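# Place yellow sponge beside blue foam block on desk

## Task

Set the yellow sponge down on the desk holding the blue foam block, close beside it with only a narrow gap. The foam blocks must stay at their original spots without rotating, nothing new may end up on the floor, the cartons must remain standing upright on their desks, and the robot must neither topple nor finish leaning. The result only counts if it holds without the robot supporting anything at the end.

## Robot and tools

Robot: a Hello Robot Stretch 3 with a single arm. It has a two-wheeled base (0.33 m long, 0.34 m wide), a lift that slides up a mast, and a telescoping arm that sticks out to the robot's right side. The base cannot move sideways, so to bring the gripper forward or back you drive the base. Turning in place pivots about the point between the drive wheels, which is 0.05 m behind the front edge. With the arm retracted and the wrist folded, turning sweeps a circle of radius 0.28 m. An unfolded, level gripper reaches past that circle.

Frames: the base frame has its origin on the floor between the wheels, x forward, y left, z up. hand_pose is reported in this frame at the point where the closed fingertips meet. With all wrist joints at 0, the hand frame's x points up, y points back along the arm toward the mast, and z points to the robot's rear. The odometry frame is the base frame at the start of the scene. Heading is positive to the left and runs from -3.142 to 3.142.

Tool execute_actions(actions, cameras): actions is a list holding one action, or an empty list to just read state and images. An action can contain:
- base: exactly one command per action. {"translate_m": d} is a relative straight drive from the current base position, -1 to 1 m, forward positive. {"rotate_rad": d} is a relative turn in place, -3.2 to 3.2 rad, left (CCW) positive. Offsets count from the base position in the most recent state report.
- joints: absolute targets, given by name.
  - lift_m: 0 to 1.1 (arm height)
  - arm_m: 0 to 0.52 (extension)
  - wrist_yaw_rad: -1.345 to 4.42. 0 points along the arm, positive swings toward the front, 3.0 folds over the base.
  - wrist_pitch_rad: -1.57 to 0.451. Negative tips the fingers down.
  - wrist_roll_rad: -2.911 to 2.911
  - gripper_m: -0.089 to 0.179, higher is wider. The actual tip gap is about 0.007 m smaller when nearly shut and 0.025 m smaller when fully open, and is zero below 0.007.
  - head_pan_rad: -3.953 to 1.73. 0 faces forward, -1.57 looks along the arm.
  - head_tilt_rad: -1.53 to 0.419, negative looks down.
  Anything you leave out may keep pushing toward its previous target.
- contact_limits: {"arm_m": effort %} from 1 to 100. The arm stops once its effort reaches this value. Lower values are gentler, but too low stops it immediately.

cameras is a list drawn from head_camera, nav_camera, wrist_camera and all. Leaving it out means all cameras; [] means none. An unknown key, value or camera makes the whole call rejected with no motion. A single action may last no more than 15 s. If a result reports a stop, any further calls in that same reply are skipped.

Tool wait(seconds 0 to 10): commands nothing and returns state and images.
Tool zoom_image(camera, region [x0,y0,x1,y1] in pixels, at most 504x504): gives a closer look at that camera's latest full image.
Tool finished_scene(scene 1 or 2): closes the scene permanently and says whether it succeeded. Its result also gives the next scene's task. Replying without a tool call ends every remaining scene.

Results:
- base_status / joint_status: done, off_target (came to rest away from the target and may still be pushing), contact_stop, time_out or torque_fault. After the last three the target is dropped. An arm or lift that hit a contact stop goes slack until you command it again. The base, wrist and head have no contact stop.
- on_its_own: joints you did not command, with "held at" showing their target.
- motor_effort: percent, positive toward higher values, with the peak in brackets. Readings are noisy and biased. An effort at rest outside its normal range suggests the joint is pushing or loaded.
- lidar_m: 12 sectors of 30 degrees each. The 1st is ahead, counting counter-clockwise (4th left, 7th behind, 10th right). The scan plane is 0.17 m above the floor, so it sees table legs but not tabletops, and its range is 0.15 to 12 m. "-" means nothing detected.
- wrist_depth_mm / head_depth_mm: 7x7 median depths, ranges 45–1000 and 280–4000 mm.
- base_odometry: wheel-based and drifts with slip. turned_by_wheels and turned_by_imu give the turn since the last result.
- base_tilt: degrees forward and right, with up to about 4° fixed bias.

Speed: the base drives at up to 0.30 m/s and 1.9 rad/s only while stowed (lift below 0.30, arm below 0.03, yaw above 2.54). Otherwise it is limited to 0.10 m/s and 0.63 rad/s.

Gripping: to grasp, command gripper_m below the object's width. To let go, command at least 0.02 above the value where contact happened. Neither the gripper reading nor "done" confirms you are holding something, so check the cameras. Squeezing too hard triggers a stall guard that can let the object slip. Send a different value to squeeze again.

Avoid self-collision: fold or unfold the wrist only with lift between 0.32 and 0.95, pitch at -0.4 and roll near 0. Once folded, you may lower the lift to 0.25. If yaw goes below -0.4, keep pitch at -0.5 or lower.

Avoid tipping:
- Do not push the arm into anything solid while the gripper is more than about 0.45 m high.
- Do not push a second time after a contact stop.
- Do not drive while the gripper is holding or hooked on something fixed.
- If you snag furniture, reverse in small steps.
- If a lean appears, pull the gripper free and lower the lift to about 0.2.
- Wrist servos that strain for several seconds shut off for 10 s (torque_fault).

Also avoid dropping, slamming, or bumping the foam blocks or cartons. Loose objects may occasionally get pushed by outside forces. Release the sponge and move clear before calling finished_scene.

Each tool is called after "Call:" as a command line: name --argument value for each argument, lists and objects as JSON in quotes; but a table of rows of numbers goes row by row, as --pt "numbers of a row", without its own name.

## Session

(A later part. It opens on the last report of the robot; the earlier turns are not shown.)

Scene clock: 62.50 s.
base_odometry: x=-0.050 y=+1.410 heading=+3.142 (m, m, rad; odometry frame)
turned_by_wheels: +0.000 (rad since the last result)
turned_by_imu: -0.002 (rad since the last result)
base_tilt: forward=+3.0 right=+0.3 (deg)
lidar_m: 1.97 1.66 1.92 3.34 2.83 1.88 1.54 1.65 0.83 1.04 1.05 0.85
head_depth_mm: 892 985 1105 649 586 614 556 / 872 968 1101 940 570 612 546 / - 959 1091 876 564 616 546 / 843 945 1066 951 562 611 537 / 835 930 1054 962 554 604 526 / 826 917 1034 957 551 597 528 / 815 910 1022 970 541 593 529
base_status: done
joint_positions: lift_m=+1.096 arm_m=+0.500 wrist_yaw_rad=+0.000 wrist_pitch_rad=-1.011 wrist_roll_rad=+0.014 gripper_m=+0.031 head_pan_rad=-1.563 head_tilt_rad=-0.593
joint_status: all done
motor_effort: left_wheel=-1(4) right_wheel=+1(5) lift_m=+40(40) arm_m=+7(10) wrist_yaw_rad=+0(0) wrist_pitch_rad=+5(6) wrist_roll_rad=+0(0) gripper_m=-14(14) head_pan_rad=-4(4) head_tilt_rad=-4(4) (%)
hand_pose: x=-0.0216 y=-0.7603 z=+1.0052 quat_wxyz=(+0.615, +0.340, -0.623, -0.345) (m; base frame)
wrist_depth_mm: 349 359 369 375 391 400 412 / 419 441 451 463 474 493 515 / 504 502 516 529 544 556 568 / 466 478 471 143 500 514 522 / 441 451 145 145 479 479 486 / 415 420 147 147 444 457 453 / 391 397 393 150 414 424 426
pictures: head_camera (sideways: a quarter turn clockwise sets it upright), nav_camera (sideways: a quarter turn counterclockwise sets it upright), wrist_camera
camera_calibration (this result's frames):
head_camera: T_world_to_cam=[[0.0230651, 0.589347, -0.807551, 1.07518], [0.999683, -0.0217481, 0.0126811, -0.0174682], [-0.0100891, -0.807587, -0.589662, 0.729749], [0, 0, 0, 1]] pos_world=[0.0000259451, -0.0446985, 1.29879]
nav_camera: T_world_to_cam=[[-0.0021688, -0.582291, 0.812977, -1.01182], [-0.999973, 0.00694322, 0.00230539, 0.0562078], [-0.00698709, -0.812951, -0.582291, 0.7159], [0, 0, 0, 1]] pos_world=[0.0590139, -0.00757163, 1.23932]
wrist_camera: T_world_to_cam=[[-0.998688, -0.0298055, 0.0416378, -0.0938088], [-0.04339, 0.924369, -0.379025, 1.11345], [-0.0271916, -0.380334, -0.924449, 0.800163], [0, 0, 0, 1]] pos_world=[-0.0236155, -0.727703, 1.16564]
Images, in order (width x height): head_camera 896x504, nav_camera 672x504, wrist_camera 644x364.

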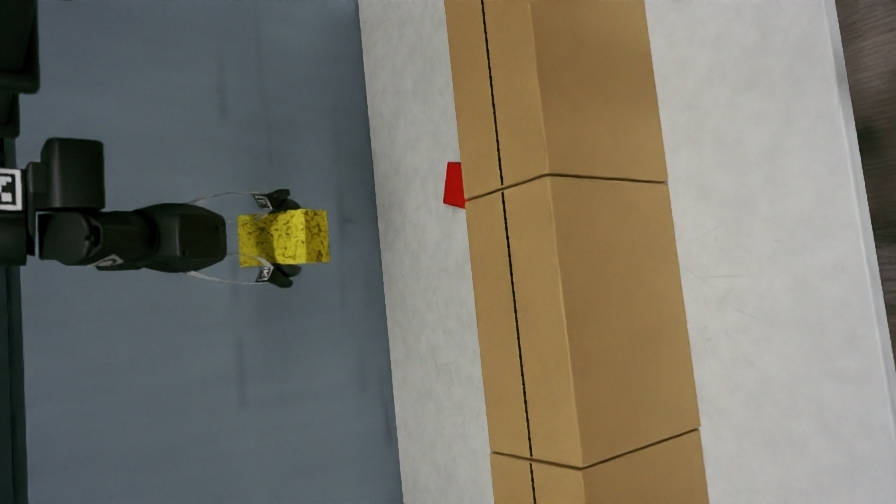

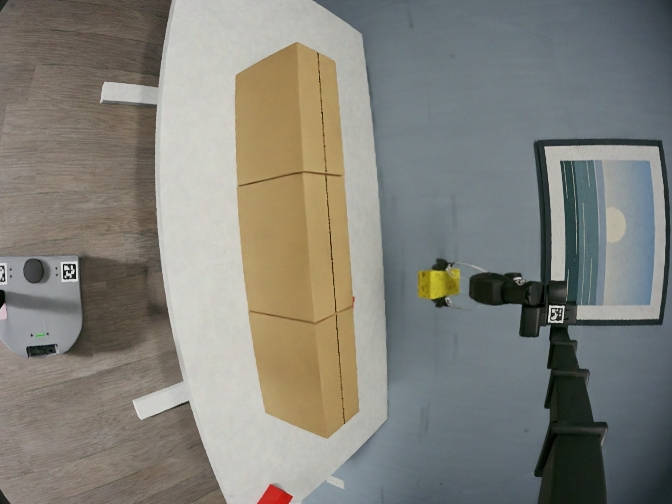

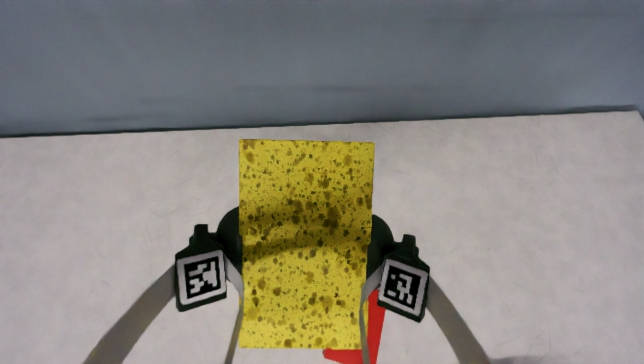

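Call:
execute_actions --actions '[{"joints":{"arm_m":0.0,"wrist_pitch_rad":-1.5}}]' --cameras '[]'

Call:
execute_actions --actions '[{"base":{"rotate_rad":0.7}}]' --cameras '[]'

Call:
execute_actions --actions '[{"base":{"translate_m":1.0}}]' --cameras '[]'

Call:
execute_actions --actions '[{"base":{"rotate_rad":0.87}}]' --cameras '[]'

Call:
execute_actions --actions '[{"base":{"translate_m":0.75},"joints":{"arm_m":0.5,"wrist_pitch_rad":-1.0}}]'

Scene clock: 70.30 s.
base_odometry: x=-0.050 y=+1.410 heading=+3.142 (m, m, rad; odometry frame)
turned_by_wheels: +0.000 (rad since the last result)
turned_by_imu: +0.000 (rad since the last result)
base_tilt: forward=+3.0 right=+0.2 (deg)
lidar_m: 1.97 1.65 1.91 3.33 2.83 1.87 1.55 1.65 0.83 1.03 1.05 0.85
head_depth_mm: - - - - - - - / - - - - - - - / - - - - - - - / 844 954 1048 995 566 - - / 833 930 1054 960 554 604 525 / 828 920 1040 962 552 596 526 / 817 907 1022 967 541 594 529
base_status: not commanded
joint_positions: lift_m=+1.096 arm_m=+0.003 wrist_yaw_rad=+0.000 wrist_pitch_rad=-1.497 wrist_roll_rad=+0.014 gripper_m=+0.031 head_pan_rad=-1.563 head_tilt_rad=-0.593
joint_status: all done
joint sent to its limit — the command would take arm_m past its lower limit, so that joint was sent only as far as its limit.
motor_effort: left_wheel=-1(1) right_wheel=+0(1) lift_m=+40(39) arm_m=-4(3) wrist_yaw_rad=+0(0) wrist_pitch_rad=-2(3) wrist_roll_rad=+0(0) gripper_m=-14(13) head_pan_rad=-4(4) head_tilt_rad=-4(4) (%)
hand_pose: x=-0.0216 y=-0.1430 z=+0.9778 quat_wxyz=(+0.515, +0.478, -0.521, -0.485) (m; base frame)
wrist_depth_mm: 400 395 409 409 413 414 423 / 399 408 403 413 414 424 422 / - - - - - - - / - - - 143 - - - / - - 144 145 - - - / - - 147 147 - - - / - - - 150 - - -
pictures: none
No camera images: the call's "cameras" was empty. Leave "cameras" out to get every camera's image.

Scene clock: 72.37 s.
base_odometry: x=-0.050 y=+1.410 heading=-2.442 (m, m, rad; odometry frame)
turned_by_wheels: +0.700 (rad since the last result)
turned_by_imu: +0.697 (rad since the last result)
base_tilt: forward=+3.0 right=+0.2 (deg)
lidar_m: 1.65 2.42 3.34 2.37 1.55 1.79 0.83 0.89 1.04 0.85 1.59 1.97
head_depth_mm: - - - - - - - / - - - - - - - / - - - - - - - / 1027 1160 1244 683 694 - - / 1079 1222 1342 889 721 635 1183 / 1163 1322 1532 963 755 675 1177 / 1248 1437 1700 961 758 1362 1179
base_status: done
joint_positions: lift_m=+1.096 arm_m=+0.003 wrist_yaw_rad=+0.000 wrist_pitch_rad=-1.497 wrist_roll_rad=+0.014 gripper_m=+0.031 head_pan_rad=-1.563 head_tilt_rad=-0.593
joint_status: not commanded
motor_effort: left_wheel=-1(7) right_wheel=+1(5) lift_m=+39(39) arm_m=-4(4) wrist_yaw_rad=+0(0) wrist_pitch_rad=-1(2) wrist_roll_rad=+0(0) gripper_m=-14(14) head_pan_rad=-4(4) head_tilt_rad=-4(4) (%)
hand_pose: x=-0.0216 y=-0.1430 z=+0.9778 quat_wxyz=(+0.515, +0.478, -0.521, -0.485) (m; base frame)
wrist_depth_mm: - - - 408 411 354 280 / - - - 411 417 418 333 / - - - - 429 431 406 / - - - 143 - 434 441 / - - 145 145 - - 449 / - - 147 147 - - 459 / - - - 150 - - -
pictures: none
No camera images: the call's "cameras" was empty. Leave "cameras" out to get every camera's image.

Scene clock: 83.43 s.
base_odometry: x=-0.815 y=+0.766 heading=-2.442 (m, m, rad; odometry frame)
turned_by_wheels: +0.000 (rad since the last result)
turned_by_imu: +0.001 (rad since the last result)
base_tilt: forward=+2.9 right=+0.2 (deg)
lidar_m: 0.92 0.97 3.16 3.06 2.41 2.31 1.82 1.63 1.16 1.52 1.17 0.70
head_depth_mm: - - - - - - - / - - - - - - - / - - - - - - - / 1585 1793 1963 2121 1626 - - / 1490 1638 1790 1958 1657 1383 1179 / 1316 1425 1565 1718 1678 1381 1180 / 1185 1274 1376 1502 1595 1395 1186
base_status: done
joint_positions: lift_m=+1.096 arm_m=+0.003 wrist_yaw_rad=+0.000 wrist_pitch_rad=-1.497 wrist_roll_rad=+0.014 gripper_m=+0.031 head_pan_rad=-1.563 head_tilt_rad=-0.593
joint_status: not commanded
motor_effort: left_wheel=-2(4) right_wheel=+1(5) lift_m=+40(40) arm_m=-4(5) wrist_yaw_rad=+1(1) wrist_pitch_rad=-1(2) wrist_roll_rad=+0(0) gripper_m=-14(14) head_pan_rad=-4(4) head_tilt_rad=-4(4) (%)
hand_pose: x=-0.0216 y=-0.1430 z=+0.9778 quat_wxyz=(+0.515, +0.478, -0.521, -0.485) (m; base frame)
wrist_depth_mm: - - - - - - - / - - - - - - - / 408 - - - - - - / 430 - - 143 - - - / - - 144 145 - - - / - - 147 147 - - - / - - - 150 - - -
pictures: none
No camera images: the call's "cameras" was empty. Leave "cameras" out to get every camera's image.

Scene clock: 85.77 s.
base_odometry: x=-0.815 y=+0.766 heading=-1.572 (m, m, rad; odometry frame)
turned_by_wheels: +0.870 (rad since the last result)
turned_by_imu: +0.866 (rad since the last result)
base_tilt: forward=+2.9 right=+0.2 (deg)
lidar_m: 2.71 3.07 2.81 2.31 1.84 1.71 1.16 1.62 1.23 0.70 0.70 0.92
head_depth_mm: - - - - - - - / - - - - - - - / - - - - - - - / 936 1058 1164 1335 1130 - - / 934 1033 1152 956 751 620 1168 / 922 1025 1140 964 755 621 1184 / 909 1011 1142 962 756 625 1155
base_status: done
joint_positions: lift_m=+1.096 arm_m=+0.003 wrist_yaw_rad=+0.000 wrist_pitch_rad=-1.497 wrist_roll_rad=+0.014 gripper_m=+0.031 head_pan_rad=-1.563 head_tilt_rad=-0.593
joint_status: not commanded
motor_effort: left_wheel=-2(7) right_wheel=+1(5) lift_m=+40(39) arm_m=-4(4) wrist_yaw_rad=+0(0) wrist_pitch_rad=-2(2) wrist_roll_rad=+0(0) gripper_m=-13(14) head_pan_rad=-4(3) head_tilt_rad=-4(4) (%)
hand_pose: x=-0.0216 y=-0.1430 z=+0.9778 quat_wxyz=(+0.515, +0.478, -0.521, -0.485) (m; base frame)
wrist_depth_mm: 398 397 402 - - - - / - - - - - - - / - - - - - - - / - - - 143 - - - / - - 145 145 - - - / - - 147 147 - - - / - - - 149 - - -
pictures: none
No camera images: the call's "cameras" was empty. Leave "cameras" out to get every camera's image.

Scene clock: 94.50 s.
base_odometry: x=-0.816 y=+0.016 heading=-1.572 (m, m, rad; odometry frame)
turned_by_wheels: +0.000 (rad since the last result)
turned_by_imu: -0.002 (rad since the last result)
base_tilt: forward=+2.9 right=+0.3 (deg)
lidar_m: 1.98 2.46 2.87 2.39 2.68 2.41 1.91 1.71 0.86 0.61 0.41 0.84
head_depth_mm: 919 1016 1141 942 560 611 1097 / 906 1006 1118 940 547 600 557 / - 997 1123 947 548 599 560 / 872 982 1104 951 534 587 547 / 869 964 1091 958 532 579 538 / 857 952 1073 958 522 579 538 / 847 943 1068 965 523 564 529
base_status: done
joint_positions: lift_m=+1.096 arm_m=+0.500 wrist_yaw_rad=+0.000 wrist_pitch_rad=-1.011 wrist_roll_rad=+0.014 gripper_m=+0.031 head_pan_rad=-1.563 head_tilt_rad=-0.593
joint_status: all done
motor_effort: left_wheel=-1(5) right_wheel=+0(3) lift_m=+40(39) arm_m=+7(7) wrist_yaw_rad=+0(0) wrist_pitch_rad=+5(6) wrist_roll_rad=+0(0) gripper_m=-13(14) head_pan_rad=-4(3) head_tilt_rad=-4(4) (%)
hand_pose: x=-0.0216 y=-0.7603 z=+1.0052 quat_wxyz=(+0.615, +0.340, -0.623, -0.345) (m; base frame)
wrist_depth_mm: 389 398 405 422 435 446 462 / 467 488 501 511 530 553 567 / 537 511 526 534 540 559 561 / 470 480 469 143 507 510 529 / 442 447 145 145 474 474 484 / 413 419 147 148 446 447 458 / 391 401 393 150 411 429 428
pictures: head_camera (sideways: a quarter turn clockwise sets it upright), nav_camera (sideways: a quarter turn counterclockwise sets it upright), wrist_camera
camera_calibration (this result's frames):
head_camera: T_world_to_cam=[[0.0230789, 0.589378, -0.807527, 1.07515], [0.999683, -0.0217723, 0.01268, -0.0174667], [-0.0101084, -0.807564, -0.589694, 0.72979], [0, 0, 0, 1]] pos_world=[0.0000248838, -0.0446983, 1.29879]
nav_camera: T_world_to_cam=[[-0.00218237, -0.582323, 0.812955, -1.01179], [-0.999973, 0.00696685, 0.00230596, 0.056207], [-0.00700655, -0.812928, -0.582322, 0.715941], [0, 0, 0, 1]] pos_world=[0.0590137, -0.00757044, 1.23932]
wrist_camera: T_world_to_cam=[[-0.998688, -0.0297842, 0.0416435, -0.0938019], [-0.0433724, 0.92437, -0.379024, 1.11345], [-0.0272051, -0.380334, -0.924449, 0.800164], [0, 0, 0, 1]] pos_world=[-0.0236174, -0.727703, 1.16564]
Images, in order (width x height): head_camera 896x504, nav_camera 672x504, wrist_camera 644x364.

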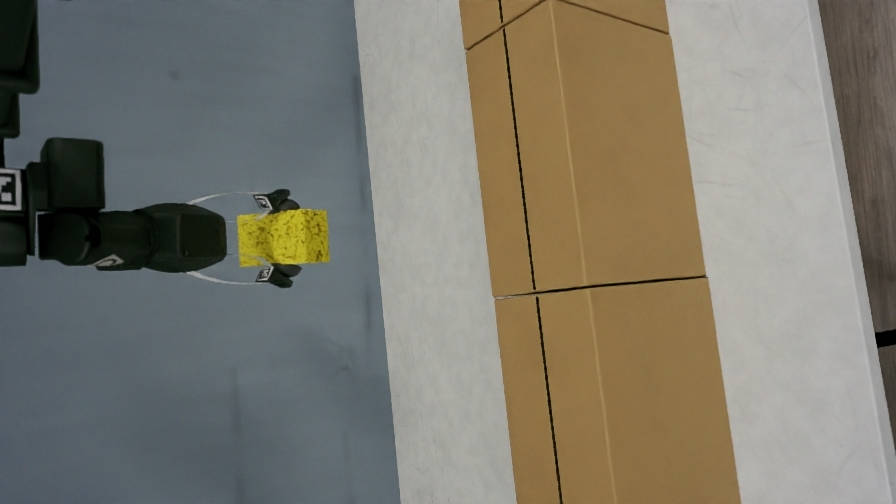

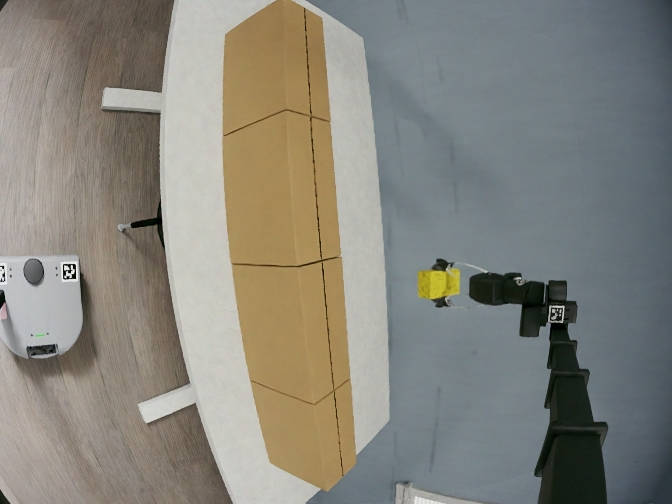

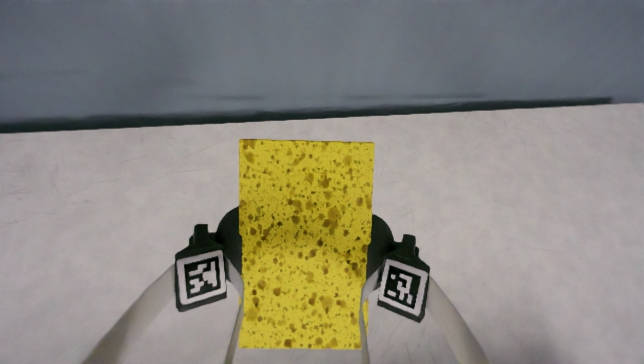

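Look straight down for the hidden strip.

Call:
execute_actions --actions '[{"joints":{"wrist_pitch_rad":-1.3,"wrist_yaw_rad":1.2}}]' --cameras '["wrist_camera"]'

Call:
execute_actions --actions '[{"joints":{"wrist_yaw_rad":-1.2}}]' --cameras '["wrist_camera"]'

Scene clock: 96.97 s.
base_odometry: x=-0.816 y=+0.016 heading=-1.572 (m, m, rad; odometry frame)
turned_by_wheels: +0.000 (rad since the last result)
turned_by_imu: +0.000 (rad since the last result)
base_tilt: forward=+3.0 right=+0.2 (deg)
lidar_m: 1.97 2.46 2.88 2.39 2.69 2.42 1.91 1.71 0.86 0.61 0.41 0.84
head_depth_mm: 924 1020 1138 937 560 611 1095 / 908 1004 1120 944 547 601 559 / 901 1008 1122 949 547 598 558 / 878 989 1052 951 533 588 549 / 862 976 1054 957 533 580 538 / 855 951 1076 955 520 577 537 / 846 943 1057 963 521 564 529
base_status: not commanded
joint_positions: lift_m=+1.096 arm_m=+0.500 wrist_yaw_rad=+1.198 wrist_pitch_rad=-1.300 wrist_roll_rad=+0.014 gripper_m=+0.031 head_pan_rad=-1.563 head_tilt_rad=-0.593
joint_status: all done
motor_effort: left_wheel=-1(1) right_wheel=+1(1) lift_m=+40(39) arm_m=+6(6) wrist_yaw_rad=+2(2) wrist_pitch_rad=-1(4) wrist_roll_rad=+0(0) gripper_m=-14(14) head_pan_rad=-5(4) head_tilt_rad=-4(4) (%)
hand_pose: x=+0.0208 y=-0.6614 z=+0.9817 quat_wxyz=(+0.705, +0.670, -0.228, -0.041) (m; base frame)
wrist_depth_mm: 335 449 459 467 473 474 374 / 300 439 445 459 459 467 403 / 266 427 438 448 449 455 430 / 244 357 426 143 440 445 450 / 240 306 144 145 434 441 443 / 235 249 147 147 429 426 439 / 231 257 320 150 419 421 429
pictures: wrist_camera
camera_calibration (this result's frames):
wrist_camera: T_world_to_cam=[[-0.32662, -0.944631, 0.0314998, -0.656606], [-0.94138, 0.322159, -0.100085, 0.361551], [0.0843953, -0.0623431, -0.99448, 1.09402], [0, 0, 0, 1]] pos_world=[0.033566, -0.668523, 1.14485]
Images, in order (width x height): wrist_camera 644x364.

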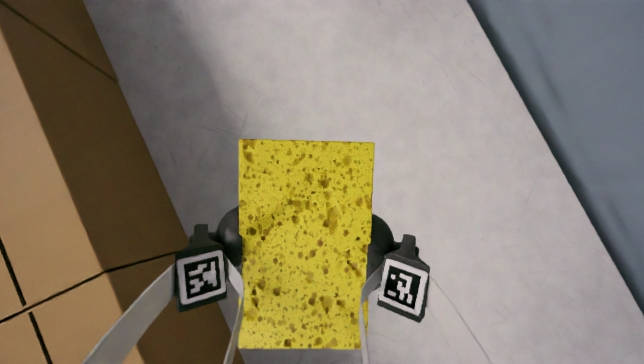

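Scene clock: 99.17 s.
base_odometry: x=-0.816 y=+0.016 heading=-1.572 (m, m, rad; odometry frame)
turned_by_wheels: +0.000 (rad since the last result)
turned_by_imu: +0.000 (rad since the last result)
base_tilt: forward=+3.0 right=+0.2 (deg)
lidar_m: 1.97 2.46 2.87 2.40 2.70 2.42 1.91 1.70 0.86 0.61 0.41 0.84
head_depth_mm: 922 1017 1140 938 561 612 1102 / 904 1000 1111 946 546 600 560 / 889 1007 691 946 547 597 560 / - - 1083 950 532 590 547 / 866 971 1090 957 532 578 538 / 856 947 1078 962 521 577 538 / 848 946 1059 964 521 565 531
base_status: not commanded
joint_positions: lift_m=+1.096 arm_m=+0.500 wrist_yaw_rad=-1.198 wrist_pitch_rad=-1.300 wrist_roll_rad=+0.014 gripper_m=+0.031 head_pan_rad=-1.563 head_tilt_rad=-0.593
joint_status: all done
motor_effort: left_wheel=-1(1) right_wheel=+1(1) lift_m=+40(40) arm_m=+6(6) wrist_yaw_rad=-2(1) wrist_pitch_rad=+0(0) wrist_roll_rad=+0(0) gripper_m=-14(14) head_pan_rad=-4(4) head_tilt_rad=-4(4) (%)
hand_pose: x=-0.0637 y=-0.6609 z=+0.9817 quat_wxyz=(+0.219, +0.032, -0.707, -0.671) (m; base frame)
wrist_depth_mm: 444 450 450 461 475 322 281 / 438 439 444 450 464 292 275 / 430 433 435 446 448 269 269 / 424 423 430 143 436 262 265 / 413 412 144 145 360 254 259 / 405 408 146 147 297 251 254 / 401 404 405 149 340 247 249
pictures: wrist_camera
camera_calibration (this result's frames):
wrist_camera: T_world_to_cam=[[-0.401296, 0.915407, 0.031485, 0.540807], [0.91002, 0.402368, -0.0998211, 0.45253], [-0.104045, -0.0114059, -0.994507, 1.12286], [0, 0, 0, 1]] pos_world=[-0.0779587, -0.664335, 1.14483]
Images, in order (width x height): wrist_camera 644x364.

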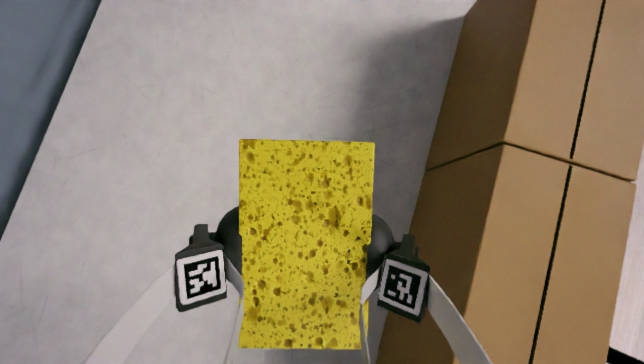

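Call:
execute_actions --actions '[{"joints":{"wrist_pitch_rad":-0.6,"wrist_yaw_rad":-1.3}}]' --cameras '["wrist_camera"]'

Call:
execute_actions --actions '[{"joints":{"wrist_yaw_rad":1.5}}]' --cameras '["wrist_camera"]'

Scene clock: 101.43 s.
base_odometry: x=-0.816 y=+0.016 heading=-1.572 (m, m, rad; odometry frame)
turned_by_wheels: +0.000 (rad since the last result)
turned_by_imu: +0.000 (rad since the last result)
base_tilt: forward=+2.9 right=+0.2 (deg)
lidar_m: 1.97 2.46 2.87 2.39 2.68 2.41 1.91 1.70 0.86 0.61 0.41 0.84
head_depth_mm: 921 968 1149 943 561 610 1093 / 901 995 1118 945 547 599 558 / 874 1023 1113 947 549 598 558 / - 984 1107 948 534 586 549 / 863 962 1086 956 533 580 537 / 853 953 1069 961 521 578 539 / 849 939 1058 968 522 565 529
base_status: not commanded
joint_positions: lift_m=+1.096 arm_m=+0.500 wrist_yaw_rad=-1.298 wrist_pitch_rad=-0.619 wrist_roll_rad=+0.014 gripper_m=+0.031 head_pan_rad=-1.563 head_tilt_rad=-0.593
joint_status: all done
motor_effort: left_wheel=-1(1) right_wheel=+1(1) lift_m=+39(40) arm_m=+6(6) wrist_yaw_rad=-1(3) wrist_pitch_rad=+8(8) wrist_roll_rad=+0(0) gripper_m=-13(14) head_pan_rad=-4(4) head_tilt_rad=-4(4) (%)
hand_pose: x=-0.2089 y=-0.6969 z=+1.0667 quat_wxyz=(+0.402, -0.239, -0.669, -0.577) (m; base frame)
wrist_depth_mm: 420 561 932 - - - - / 432 590 999 - - - - / 442 620 906 - - - - / 459 630 638 143 724 - - / 471 571 145 145 468 398 - / 482 503 147 147 379 344 - / 454 450 439 149 455 308 -
pictures: wrist_camera
camera_calibration (this result's frames):
wrist_camera: T_world_to_cam=[[-0.28072, 0.958493, 0.0498723, 0.54845], [0.671834, 0.233342, -0.702987, 1.08345], [-0.685446, -0.163837, -0.709452, 0.660088], [0, 0, 0, 1]] pos_world=[-0.121484, -0.670354, 1.2026]
Images, in order (width x height): wrist_camera 644x364.

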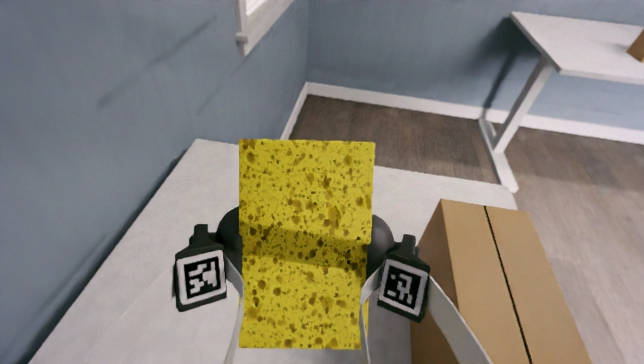

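Scene clock: 103.83 s.
base_odometry: x=-0.816 y=+0.016 heading=-1.572 (m, m, rad; odometry frame)
turned_by_wheels: +0.000 (rad since the last result)
turned_by_imu: +0.000 (rad since the last result)
base_tilt: forward=+2.9 right=+0.2 (deg)
lidar_m: 1.98 2.46 2.87 2.39 2.70 2.42 1.91 1.71 0.86 0.61 0.41 0.84
head_depth_mm: 923 1017 1131 935 561 613 1098 / 909 1003 1120 950 546 600 560 / 889 992 1122 947 547 598 559 / 866 1006 1110 953 534 588 549 / 857 992 1085 956 533 578 539 / 852 940 1080 962 521 577 540 / 846 916 1067 967 521 565 528
base_status: not commanded
joint_positions: lift_m=+1.096 arm_m=+0.500 wrist_yaw_rad=+1.498 wrist_pitch_rad=-0.618 wrist_roll_rad=+0.014 gripper_m=+0.031 head_pan_rad=-1.563 head_tilt_rad=-0.593
joint_status: all done
motor_effort: left_wheel=-1(1) right_wheel=+1(1) lift_m=+39(40) arm_m=+6(6) wrist_yaw_rad=+3(1) wrist_pitch_rad=+8(8) wrist_roll_rad=+0(0) gripper_m=-14(14) head_pan_rad=-4(3) head_tilt_rad=-4(4) (%)
hand_pose: x=+0.1729 y=-0.6590 z=+1.0669 quat_wxyz=(+0.638, +0.618, -0.351, +0.297) (m; base frame)
wrist_depth_mm: - - - - 848 533 389 / - - - - 849 540 394 / - 504 828 859 840 551 398 / - 428 645 142 723 563 402 / 366 378 145 145 633 570 409 / 310 325 147 147 544 548 418 / 280 396 439 150 475 505 421
pictures: wrist_camera
camera_calibration (this result's frames):
wrist_camera: T_world_to_cam=[[-0.0611028, -0.996884, 0.0498907, -0.70735], [-0.710489, 0.00833281, -0.703659, 0.909676], [0.701051, -0.0784423, -0.708784, 0.743961], [0, 0, 0, 1]] pos_world=[0.0815392, -0.654368, 1.2027]
Images, in order (width x height): wrist_camera 644x364.

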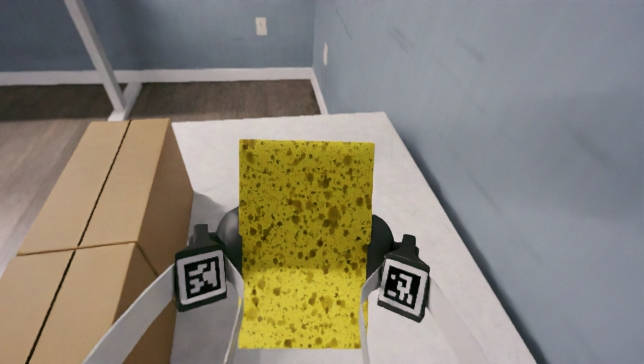

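Call:
execute_actions --actions '[{"joints":{"arm_m":0.0}}]' --cameras '[]'

Call:
execute_actions --actions '[{"base":{"rotate_rad":0.4}}]' --cameras '[]'

Call:
execute_actions --actions '[{"base":{"translate_m":1.0}}]' --cameras '[]'

Call:
execute_actions --actions '[{"base":{"rotate_rad":1.25},"joints":{"head_pan_rad":-1.2,"head_tilt_rad":-0.4}}]' --cameras '[]'

Call:
execute_actions --actions '[{"joints":{"arm_m":0.5,"wrist_pitch_rad":-0.3}}]'

Scene clock: 110.87 s.
base_odometry: x=-0.816 y=+0.016 heading=-1.572 (m, m, rad; odometry frame)
turned_by_wheels: +0.000 (rad since the last result)
turned_by_imu: +0.000 (rad since the last result)
base_tilt: forward=+3.0 right=+0.2 (deg)
lidar_m: 1.97 2.46 2.87 2.39 2.69 2.42 1.91 1.71 0.86 0.61 0.41 0.84
head_depth_mm: - - - - 582 610 1105 / - - - - 573 599 558 / - - - - - 579 558 / 872 993 1087 - - - 549 / 863 963 1093 998 - - 538 / 854 951 1074 1005 - - 539 / 844 943 1054 - - - 530
base_status: not commanded
joint_positions: lift_m=+1.096 arm_m=+0.003 wrist_yaw_rad=+1.500 wrist_pitch_rad=-0.618 wrist_roll_rad=+0.014 gripper_m=+0.031 head_pan_rad=-1.563 head_tilt_rad=-0.593
joint_status: all done
joint sent to its limit — the command would take arm_m past its lower limit, so that joint was sent only as far as its limit.
motor_effort: left_wheel=-2(1) right_wheel=+1(1) lift_m=+40(39) arm_m=-4(3) wrist_yaw_rad=+1(3) wrist_pitch_rad=+8(8) wrist_roll_rad=+0(0) gripper_m=-14(14) head_pan_rad=-4(4) head_tilt_rad=-4(4) (%)
hand_pose: x=+0.1729 y=-0.1621 z=+1.0669 quat_wxyz=(+0.638, +0.619, -0.350, +0.297) (m; base frame)
wrist_depth_mm: - - - - - - 857 / - - - - - - 870 / - - - 863 811 910 880 / - - - 143 489 711 771 / - - 145 145 456 402 653 / - - 147 147 425 348 547 / - - - 149 466 318 314
pictures: none
No camera images: the call's "cameras" was empty. Leave "cameras" out to get every camera's image.

Scene clock: 112.43 s.
base_odometry: x=-0.816 y=+0.016 heading=-1.172 (m, m, rad; odometry frame)
turned_by_wheels: +0.400 (rad since the last result)
turned_by_imu: +0.398 (rad since the last result)
base_tilt: forward=+3.0 right=+0.2 (deg)
lidar_m: 1.97 2.47 2.39 2.54 2.66 1.91 2.03 0.86 0.61 0.41 0.84 2.29
head_depth_mm: - - - - 496 555 521 / - - - - 513 571 534 / - - - - - 579 547 / 918 1043 1132 - - - 562 / 932 1042 1164 1001 - - 1107 / 956 1087 1205 1003 - - 1131 / 994 1116 1242 - - - 1156
base_status: done
joint_positions: lift_m=+1.096 arm_m=+0.003 wrist_yaw_rad=+1.500 wrist_pitch_rad=-0.618 wrist_roll_rad=+0.014 gripper_m=+0.031 head_pan_rad=-1.563 head_tilt_rad=-0.593
joint_status: not commanded
motor_effort: left_wheel=-1(6) right_wheel=+1(4) lift_m=+39(39) arm_m=-4(4) wrist_yaw_rad=+0(1) wrist_pitch_rad=+7(8) wrist_roll_rad=+0(0) gripper_m=-13(14) head_pan_rad=-4(4) head_tilt_rad=-4(4) (%)
hand_pose: x=+0.1729 y=-0.1621 z=+1.0669 quat_wxyz=(+0.637, +0.619, -0.350, +0.297) (m; base frame)
wrist_depth_mm: - - - - - - - / - - - - - - - / - - - - - - - / - - - 143 - 751 - / - - 144 145 638 592 409 / - - 147 147 566 487 357 / - - - 149 - 438 319
pictures: none
No camera images: the call's "cameras" was empty. Leave "cameras" out to get every camera's image.

Scene clock: 123.50 s.
base_odometry: x=-0.428 y=-0.906 heading=-1.172 (m, m, rad; odometry frame)
turned_by_wheels: +0.000 (rad since the last result)
turned_by_imu: +0.001 (rad since the last result)
base_tilt: forward=+3.0 right=+0.2 (deg)
lidar_m: 1.47 1.57 2.39 2.33 2.78 3.12 1.81 1.11 0.94 1.37 1.61 1.01
head_depth_mm: - - - - 1552 1361 1161 / - - - - 1521 1369 1173 / - - - - - 1297 1172 / 1171 1336 1468 - - - 1174 / 1194 1345 1538 1713 - - 1175 / 1230 1391 1587 1791 - - 1177 / 1265 1434 1636 - - - 1193
base_status: done
joint_positions: lift_m=+1.096 arm_m=+0.003 wrist_yaw_rad=+1.500 wrist_pitch_rad=-0.618 wrist_roll_rad=+0.014 gripper_m=+0.031 head_pan_rad=-1.563 head_tilt_rad=-0.593
joint_status: not commanded
motor_effort: left_wheel=-2(3) right_wheel=+1(5) lift_m=+40(39) arm_m=-5(5) wrist_yaw_rad=+1(0) wrist_pitch_rad=+7(8) wrist_roll_rad=+0(0) gripper_m=-14(14) head_pan_rad=-4(4) head_tilt_rad=-4(4) (%)
hand_pose: x=+0.1729 y=-0.1621 z=+1.0669 quat_wxyz=(+0.637, +0.619, -0.350, +0.297) (m; base frame)
wrist_depth_mm: 719 678 731 753 - - - / - - - 624 - - - / - - - - - - - / - - - 143 - - - / - - 145 145 - - - / - - 147 148 - - - / - - - 150 - - -
pictures: none
No camera images: the call's "cameras" was empty. Leave "cameras" out to get every camera's image.

Scene clock: 126.43 s.
base_odometry: x=-0.428 y=-0.906 heading=+0.078 (m, m, rad; odometry frame)
turned_by_wheels: +1.250 (rad since the last result)
turned_by_imu: +1.244 (rad since the last result)
base_tilt: forward=+2.9 right=+0.2 (deg)
lidar_m: 2.39 2.34 3.11 2.85 1.09 0.94 1.36 1.41 1.53 1.01 1.51 1.56
head_depth_mm: 1153 1239 1301 777 1555 - - / 1186 1279 1329 784 1658 - - / 1231 1328 1114 842 1710 - - / 1270 1371 836 859 - - - / 1307 1420 860 898 - - - / 1359 1478 897 916 - 1696 1245 / 1401 1534 936 982 1990 1731 -
base_status: done
joint_positions: lift_m=+1.096 arm_m=+0.003 wrist_yaw_rad=+1.500 wrist_pitch_rad=-0.618 wrist_roll_rad=+0.014 gripper_m=+0.031 head_pan_rad=-1.207 head_tilt_rad=-0.409
joint_status: all done
motor_effort: left_wheel=-2(7) right_wheel=+2(6) lift_m=+39(39) arm_m=-4(4) wrist_yaw_rad=+0(1) wrist_pitch_rad=+7(8) wrist_roll_rad=+0(0) gripper_m=-14(13) head_pan_rad=+4(32) head_tilt_rad=+5(25) (%)
hand_pose: x=+0.1729 y=-0.1621 z=+1.0669 quat_wxyz=(+0.637, +0.619, -0.350, +0.297) (m; base frame)
wrist_depth_mm: - - - - - 837 679 / - - - - - - 617 / - - - - - - 552 / - - - 143 - - - / - - 145 145 - - - / - - 147 147 - - - / - - - 150 - - -
pictures: none
No camera images: the call's "cameras" was empty. Leave "cameras" out to get every camera's image.

Scene clock: 131.27 s.
base_odometry: x=-0.428 y=-0.906 heading=+0.078 (m, m, rad; odometry frame)
turned_by_wheels: +0.000 (rad since the last result)
turned_by_imu: +0.000 (rad since the last result)
base_tilt: forward=+2.9 right=+0.2 (deg)
lidar_m: 2.39 2.34 3.11 2.85 1.09 0.94 1.36 1.41 1.53 1.00 1.52 1.56
head_depth_mm: 1154 1236 1098 777 1559 1473 1280 / 1198 1281 1209 785 1699 1572 1274 / 1225 1319 1113 839 1772 1559 1290 / 1264 1375 815 843 1808 1593 1293 / 1311 1414 863 896 1882 1606 1306 / 1356 1469 893 920 1953 1599 1302 / 1390 1534 938 976 2032 1597 1304
base_status: not commanded
joint_positions: lift_m=+1.096 arm_m=+0.500 wrist_yaw_rad=+1.500 wrist_pitch_rad=-0.322 wrist_roll_rad=+0.014 gripper_m=+0.031 head_pan_rad=-1.207 head_tilt_rad=-0.409
joint_status: all done
motor_effort: left_wheel=-2(2) right_wheel=+1(1) lift_m=+39(39) arm_m=+6(6) wrist_yaw_rad=-1(0) wrist_pitch_rad=+9(10) wrist_roll_rad=+0(0) gripper_m=-13(13) head_pan_rad=+4(4) head_tilt_rad=+5(5) (%)
hand_pose: x=+0.2134 y=-0.6614 z=+1.1310 quat_wxyz=(+0.585, +0.561, -0.437, +0.389) (m; base frame)
wrist_depth_mm: - - - - - - 856 / - - - - - - 823 / - - - 850 428 974 835 / - - - 143 385 261 284 / - - 145 145 348 224 211 / - - 147 147 319 234 231 / - - - 150 320 252 270
pictures: head_camera (sideways: a quarter turn clockwise sets it upright), nav_camera (sideways: a quarter turn counterclockwise sets it upright), wrist_camera
camera_calibration (this result's frames):
head_camera: T_world_to_cam=[[-0.127724, 0.412835, -0.901806, 1.19902], [0.943505, 0.330879, 0.0178418, -0.0238478], [0.305754, -0.848579, -0.431773, 0.52239], [0, 0, 0, 1]] pos_world=[0.0159207, -0.0438147, 1.30726]
nav_camera: T_world_to_cam=[[0.144536, -0.398114, 0.905878, -1.13387], [-0.93968, -0.342056, -0.000397458, 0.0593585], [0.310019, -0.851177, -0.423539, 0.50741], [0, 0, 0, 1]] pos_world=[0.0623553, 0.000792013, 1.24208]
wrist_camera: T_world_to_cam=[[-0.0738634, -0.995953, 0.0512064, -0.708615], [-0.474967, -0.0100168, -0.879947, 1.12062], [0.876898, -0.0893172, -0.472305, 0.448639], [0, 0, 0, 1]] pos_world=[0.0865064, -0.654451, 1.23427]
Images, in order (width x height): head_camera 896x504, nav_camera 672x504, wrist_camera 644x364.

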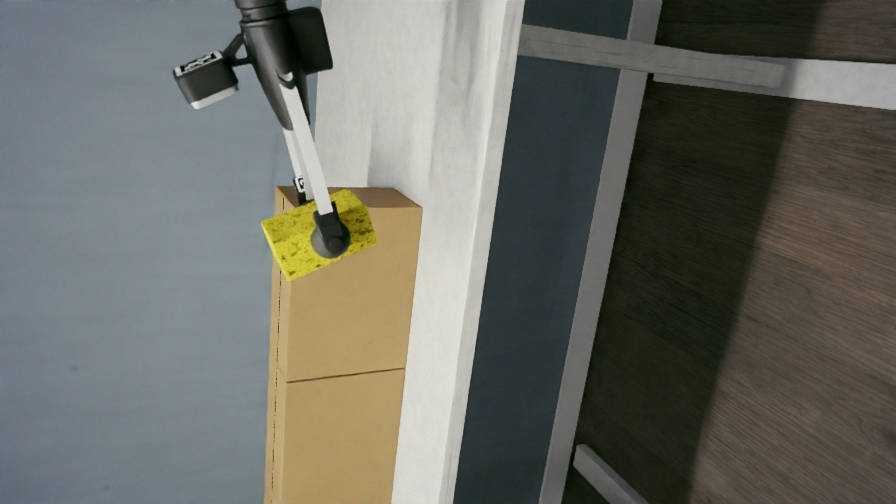

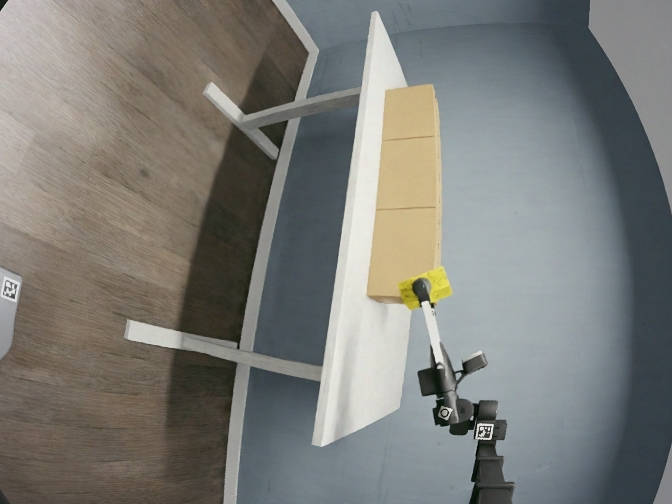

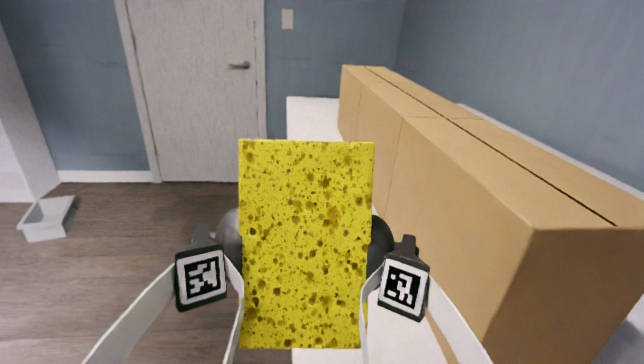

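Call:
execute_actions --actions '[{"joints":{"arm_m":0.0},"base":{"translate_m":-0.45}}]' --cameras '[]'

Call:
execute_actions --actions '[{"base":{"rotate_rad":1.57}}]' --cameras '[]'

Call:
execute_actions --actions '[{"base":{"translate_m":-1.0},"joints":{"head_pan_rad":-1.57,"head_tilt_rad":-0.5}}]' --cameras '["head_camera","nav_camera"]'

Scene clock: 139.77 s.
base_odometry: x=-0.876 y=-0.941 heading=+0.078 (m, m, rad; odometry frame)
turned_by_wheels: +0.000 (rad since the last result)
turned_by_imu: +0.000 (rad since the last result)
base_tilt: forward=+2.9 right=+0.2 (deg)
lidar_m: 2.84 2.75 3.29 2.86 0.78 0.53 0.91 0.94 1.27 1.48 1.09 1.93
head_depth_mm: 1159 1252 1350 1473 1598 - - / 1198 1291 1415 1525 1642 - - / 1233 1335 1417 1580 - - - / 1269 1381 1460 - - - 1232 / 1317 1429 1537 - - - 1241 / 1364 1485 1549 - 1964 - 1274 / 1412 1540 1006 1950 2014 1553 1254
base_status: done
joint_positions: lift_m=+1.096 arm_m=+0.003 wrist_yaw_rad=+1.500 wrist_pitch_rad=-0.322 wrist_roll_rad=+0.014 gripper_m=+0.031 head_pan_rad=-1.207 head_tilt_rad=-0.408
joint_status: all done
joint sent to its limit — the command would take arm_m past its lower limit, so that joint was sent only as far as its limit.
motor_effort: left_wheel=-1(6) right_wheel=+1(1) lift_m=+39(40) arm_m=-4(6) wrist_yaw_rad=+1(1) wrist_pitch_rad=+9(9) wrist_roll_rad=+0(0) gripper_m=-14(14) head_pan_rad=+4(4) head_tilt_rad=+5(5) (%)
hand_pose: x=+0.2134 y=-0.1649 z=+1.1310 quat_wxyz=(+0.585, +0.561, -0.437, +0.389) (m; base frame)
wrist_depth_mm: - - - - - - - / - - - - - - - / - - - - - 891 707 / - - - 143 - 806 729 / - - 144 145 - - 570 / - - 147 147 - - - / - - - 149 - - -
pictures: none
No camera images: the call's "cameras" was empty. Leave "cameras" out to get every camera's image.

Scene clock: 143.20 s.
base_odometry: x=-0.876 y=-0.941 heading=+1.648 (m, m, rad; odometry frame)
turned_by_wheels: +1.570 (rad since the last result)
turned_by_imu: +1.563 (rad since the last result)
base_tilt: forward=+3.0 right=+0.3 (deg)
lidar_m: 2.86 0.78 0.53 0.92 0.94 1.27 1.48 1.09 1.93 2.83 2.74 3.30
head_depth_mm: 2259 2394 2600 2751 2171 - - / 2292 2522 2676 2846 2200 - - / 2409 2589 2833 2841 - - - / 2464 2627 2811 - - - 1228 / 2503 2706 2889 - - - 1272 / 2604 2798 3032 - 1991 - 1268 / 2564 2917 3321 2811 2274 1560 1259
base_status: done
joint_positions: lift_m=+1.096 arm_m=+0.003 wrist_yaw_rad=+1.500 wrist_pitch_rad=-0.322 wrist_roll_rad=+0.014 gripper_m=+0.031 head_pan_rad=-1.207 head_tilt_rad=-0.408
joint_status: not commanded
motor_effort: left_wheel=-1(6) right_wheel=+1(5) lift_m=+39(39) arm_m=-4(4) wrist_yaw_rad=+1(0) wrist_pitch_rad=+9(10) wrist_roll_rad=+0(0) gripper_m=-13(14) head_pan_rad=+4(4) head_tilt_rad=+5(4) (%)
hand_pose: x=+0.2134 y=-0.1649 z=+1.1311 quat_wxyz=(+0.585, +0.561, -0.437, +0.389) (m; base frame)
wrist_depth_mm: - - - - - - - / - - - - - - - / - - - - - - - / 706 854 - 143 - - - / 548 772 144 145 - - - / 526 659 147 147 - - - / 521 - - 150 - - -
pictures: none
No camera images: the call's "cameras" was empty. Leave "cameras" out to get every camera's image.

Scene clock: 154.17 s.
base_odometry: x=-0.800 y=-1.938 heading=+1.648 (m, m, rad; odometry frame)
turned_by_wheels: +0.000 (rad since the last result)
turned_by_imu: -0.001 (rad since the last result)
base_tilt: forward=+3.0 right=+0.2 (deg)
lidar_m: 2.10 1.30 0.93 0.89 0.70 0.50 0.48 0.49 0.67 0.42 2.95 3.80
head_depth_mm: - - - - - 412 1195 / - - - - - 410 1225 / - - - - - 503 706 / 2292 2536 944 709 - - 1174 / 2369 1232 689 680 - - 1202 / 2375 2471 656 684 - - 1203 / 2340 2550 2637 720 - - 1221
base_status: done
joint_positions: lift_m=+1.096 arm_m=+0.003 wrist_yaw_rad=+1.500 wrist_pitch_rad=-0.322 wrist_roll_rad=+0.014 gripper_m=+0.031 head_pan_rad=-1.563 head_tilt_rad=-0.493
joint_status: all done
motor_effort: left_wheel=-1(7) right_wheel=+1(1) lift_m=+39(40) arm_m=-3(4) wrist_yaw_rad=+1(1) wrist_pitch_rad=+9(10) wrist_roll_rad=+0(0) gripper_m=-14(14) head_pan_rad=-4(33) head_tilt_rad=-3(16) (%)
hand_pose: x=+0.2134 y=-0.1649 z=+1.1311 quat_wxyz=(+0.585, +0.561, -0.437, +0.389) (m; base frame)
wrist_depth_mm: - - - - - - - / - - - - - - - / - - - - - - - / - - - 143 - - - / - - 145 145 - - - / - - 147 147 - - - / - - - 149 - 336 345
pictures: head_camera (sideways: a quarter turn clockwise sets it upright), nav_camera (sideways: a quarter turn counterclockwise sets it upright)
camera_calibration (this result's frames):
head_camera: T_world_to_cam=[[0.0235025, 0.506378, -0.861991, 1.14616], [0.99968, -0.0199646, 0.0155285, -0.0211769], [-0.00934599, -0.86208, -0.506686, 0.621789], [0, 0, 0, 1]] pos_world=[0.0000436478, -0.0447818, 1.30336]
nav_camera: T_world_to_cam=[[-0.00261292, -0.49881, 0.866707, -1.08187], [-0.999977, 0.00671857, 0.000851995, 0.0580997], [-0.00624801, -0.866685, -0.498816, 0.607291], [0, 0, 0, 1]] pos_world=[0.0590659, -0.0137101, 1.24055]
Images, in order (width x height): head_camera 896x504, nav_camera 672x504.

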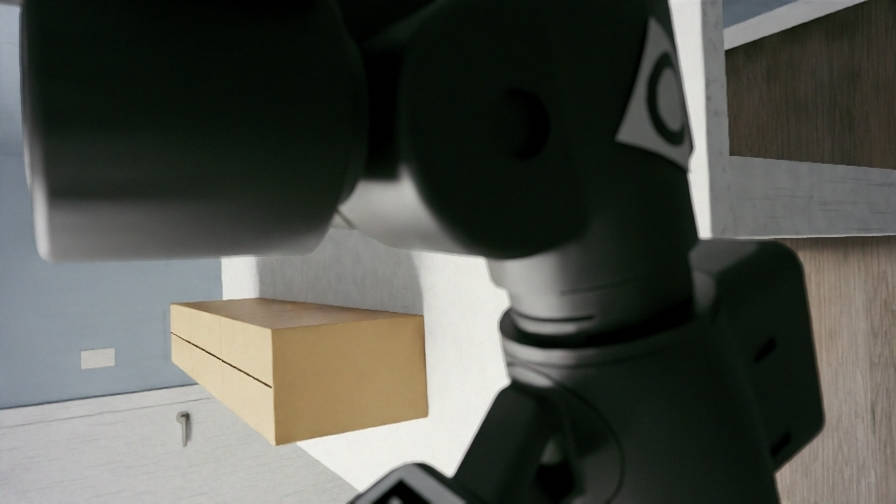

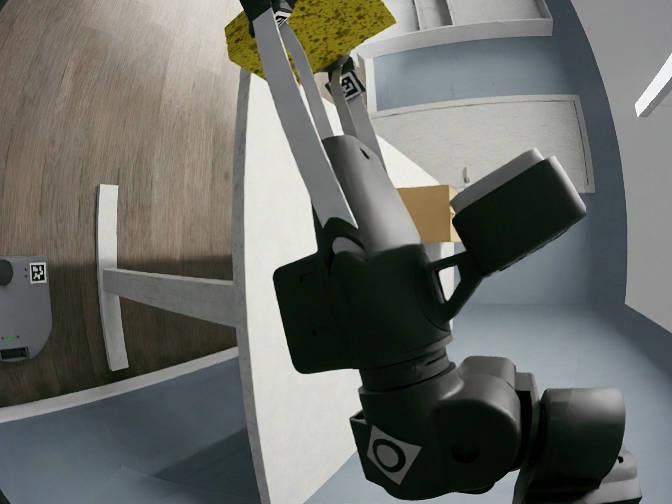

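Call:
execute_actions --actions '[{"joints":{"wrist_yaw_rad":-0.3,"arm_m":0.25,"head_tilt_rad":-0.35},"base":{"translate_m":-0.1}}]'

Scene clock: 158.07 s.
base_odometry: x=-0.792 y=-2.037 heading=+1.648 (m, m, rad; odometry frame)
turned_by_wheels: +0.000 (rad since the last result)
turned_by_imu: +0.000 (rad since the last result)
base_tilt: forward=+3.1 right=+0.3 (deg)
lidar_m: 1.94 1.30 0.93 0.89 0.55 0.40 0.38 0.39 0.53 0.42 2.95 3.87
head_depth_mm: 958 - 1001 900 597 453 399 / 1350 - - 851 599 456 400 / 2288 - - 782 603 458 402 / 2401 2527 2195 837 605 460 403 / 2394 2564 1516 896 608 461 394 / 2374 2561 988 746 615 463 395 / 2347 2512 2620 689 618 466 396
base_status: done
joint_positions: lift_m=+1.096 arm_m=+0.250 wrist_yaw_rad=-0.299 wrist_pitch_rad=-0.322 wrist_roll_rad=+0.014 gripper_m=+0.031 head_pan_rad=-1.563 head_tilt_rad=-0.359
joint_status: all done
motor_effort: left_wheel=-1(6) right_wheel=+1(3) lift_m=+40(40) arm_m=+7(7) wrist_yaw_rad=-1(2) wrist_pitch_rad=+9(9) wrist_roll_rad=+0(0) gripper_m=-13(14) head_pan_rad=-3(4) head_tilt_rad=+5(21) (%)
hand_pose: x=-0.0908 y=-0.6196 z=+1.1311 quat_wxyz=(+0.669, +0.007, -0.711, -0.216) (m; base frame)
wrist_depth_mm: - - - 856 490 342 263 / 558 - - 884 503 345 264 / 472 778 901 824 509 352 270 / 451 587 530 143 527 362 272 / 416 444 145 145 507 366 275 / 357 368 147 148 416 375 280 / 302 310 297 149 324 347 285
pictures: head_camera (sideways: a quarter turn clockwise sets it upright), nav_camera (sideways: a quarter turn counterclockwise sets it upright), wrist_camera
camera_calibration (this result's frames):
head_camera: T_world_to_cam=[[0.0245821, 0.386433, -0.92199, 1.22442], [0.999656, -0.0179508, 0.0191291, -0.0258674], [-0.00915833, -0.922143, -0.386742, 0.465712], [0, 0, 0, 1]] pos_world=[0.0000247944, -0.0441686, 1.30951]
nav_camera: T_world_to_cam=[[-0.0036944, -0.378307, 0.925673, -1.15879], [-0.999975, 0.0070167, -0.00112333, 0.0606714], [-0.0060702, -0.925654, -0.378323, 0.450498], [0, 0, 0, 1]] pos_world=[0.0591235, -0.0217992, 1.24316]
wrist_camera: T_world_to_cam=[[-0.953557, 0.296829, 0.0512046, 0.0316786], [0.0973508, 0.464571, -0.880169, 1.32291], [-0.285048, -0.834306, -0.471891, 0.151644], [0, 0, 0, 1]] pos_world=[-0.0553528, -0.497469, 1.23432]
Images, in order (width x height): head_camera 896x504, nav_camera 672x504, wrist_camera 644x364.

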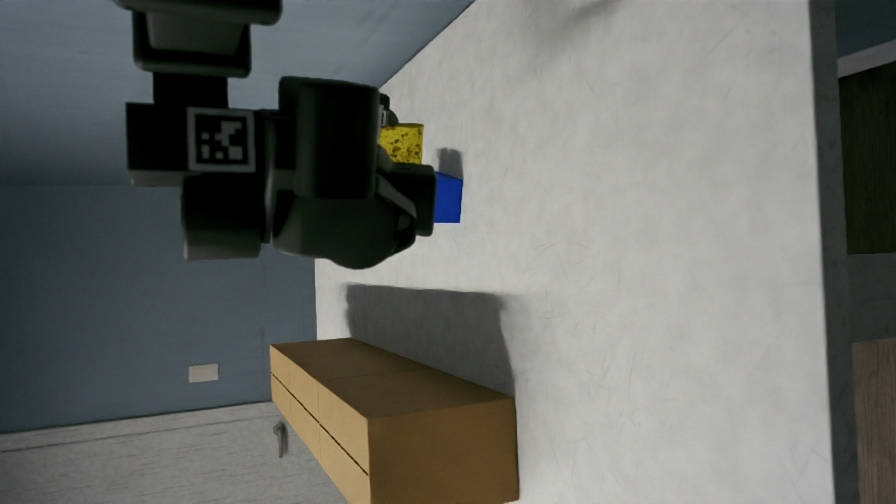

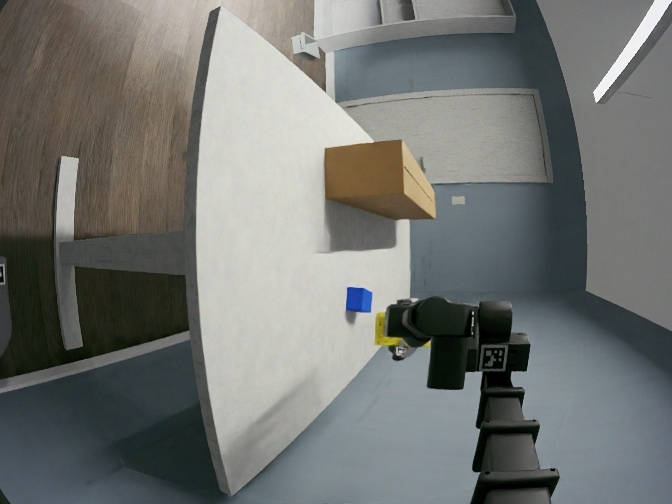

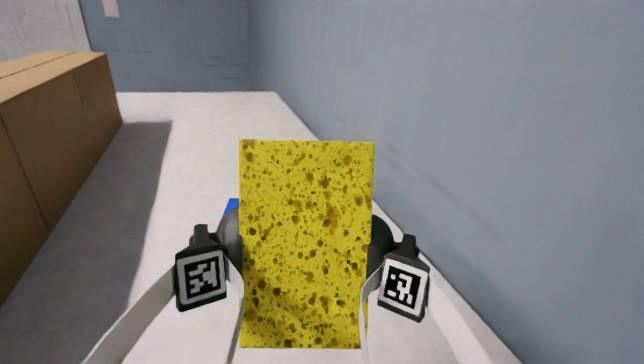

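Call:
execute_actions --actions '[{"joints":{"wrist_yaw_rad":0,"wrist_pitch_rad":0,"arm_m":0.28,"lift_m":0.96},"base":{"translate_m":-0.05}}]'

Scene clock: 161.67 s.
base_odometry: x=-0.788 y=-2.087 heading=+1.647 (m, m, rad; odometry frame)
turned_by_wheels: +0.000 (rad since the last result)
turned_by_imu: +0.000 (rad since the last result)
base_tilt: forward=+3.0 right=+0.2 (deg)
lidar_m: 2.73 1.29 0.93 0.89 0.48 0.34 0.33 0.34 0.46 0.42 0.43 3.92
head_depth_mm: 829 847 868 829 - 454 399 / 1165 1208 1233 - 576 455 401 / 1986 2104 1658 - 555 457 403 / 2402 2560 1669 866 580 460 404 / 2366 2526 1700 901 611 462 405 / 2389 2562 1136 843 614 463 395 / 2347 2512 882 696 617 466 396
base_status: done
joint_positions: lift_m=+0.961 arm_m=+0.280 wrist_yaw_rad=-0.002 wrist_pitch_rad=-0.025 wrist_roll_rad=+0.014 gripper_m=+0.031 head_pan_rad=-1.563 head_tilt_rad=-0.359
joint_status: all done
motor_effort: left_wheel=-1(7) right_wheel=+1(3) lift_m=+9(36) arm_m=+6(5) wrist_yaw_rad=+2(3) wrist_pitch_rad=+11(11) wrist_roll_rad=+0(0) gripper_m=-14(14) head_pan_rad=-4(4) head_tilt_rad=+5(5) (%)
hand_pose: x=-0.0219 y=-0.6802 z=+1.0691 quat_wxyz=(+0.702, +0.008, -0.712, -0.010) (m; base frame)
wrist_depth_mm: - - - - 873 468 318 / - - - - 840 459 318 / 329 499 897 - 837 459 312 / 314 465 696 143 821 450 310 / 322 442 145 145 603 444 308 / 306 347 147 147 381 391 305 / 257 264 248 149 280 292 292
pictures: head_camera (sideways: a quarter turn clockwise sets it upright), nav_camera (sideways: a quarter turn counterclockwise sets it upright), wrist_camera
camera_calibration (this result's frames):
head_camera: T_world_to_cam=[[0.0245821, 0.38642, -0.921995, 1.22443], [0.999656, -0.0179503, 0.0191295, -0.0258679], [-0.00915807, -0.922148, -0.386729, 0.465696], [0, 0, 0, 1]] pos_world=[0.0000248042, -0.0441685, 1.30951]
nav_camera: T_world_to_cam=[[-0.0036944, -0.378294, 0.925678, -1.1588], [-0.999975, 0.00701644, -0.00112354, 0.0606717], [-0.00606994, -0.925659, -0.37831, 0.450481], [0, 0, 0, 1]] pos_world=[0.0591235, -0.0218, 1.24316]
wrist_camera: T_world_to_cam=[[-0.998653, 0.0194529, 0.048099, -0.0677944], [-0.043422, 0.194054, -0.980029, 1.20943], [-0.0283983, -0.980798, -0.192948, -0.300783], [0, 0, 0, 1]] pos_world=[-0.0237291, -0.528383, 1.1305]
Images, in order (width x height): head_camera 896x504, nav_camera 672x504, wrist_camera 644x364.

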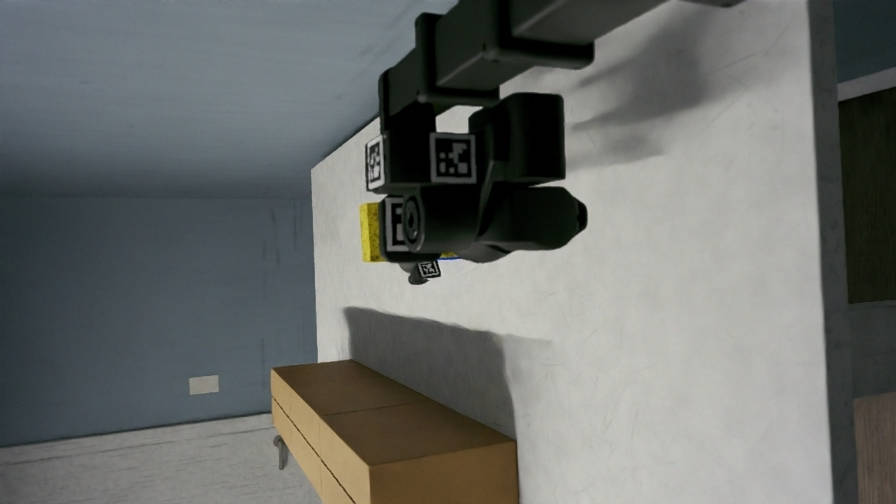

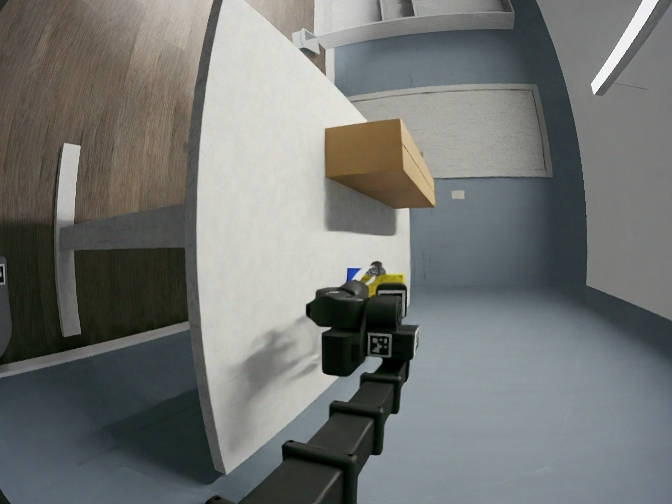

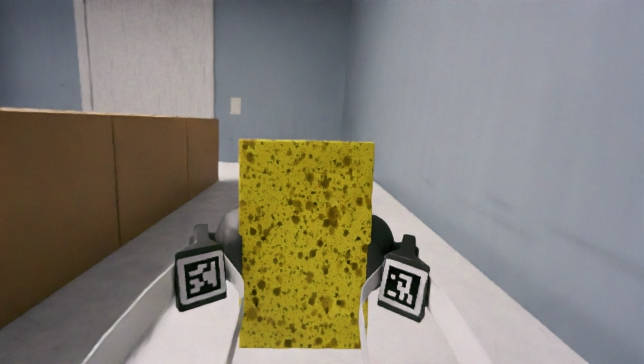

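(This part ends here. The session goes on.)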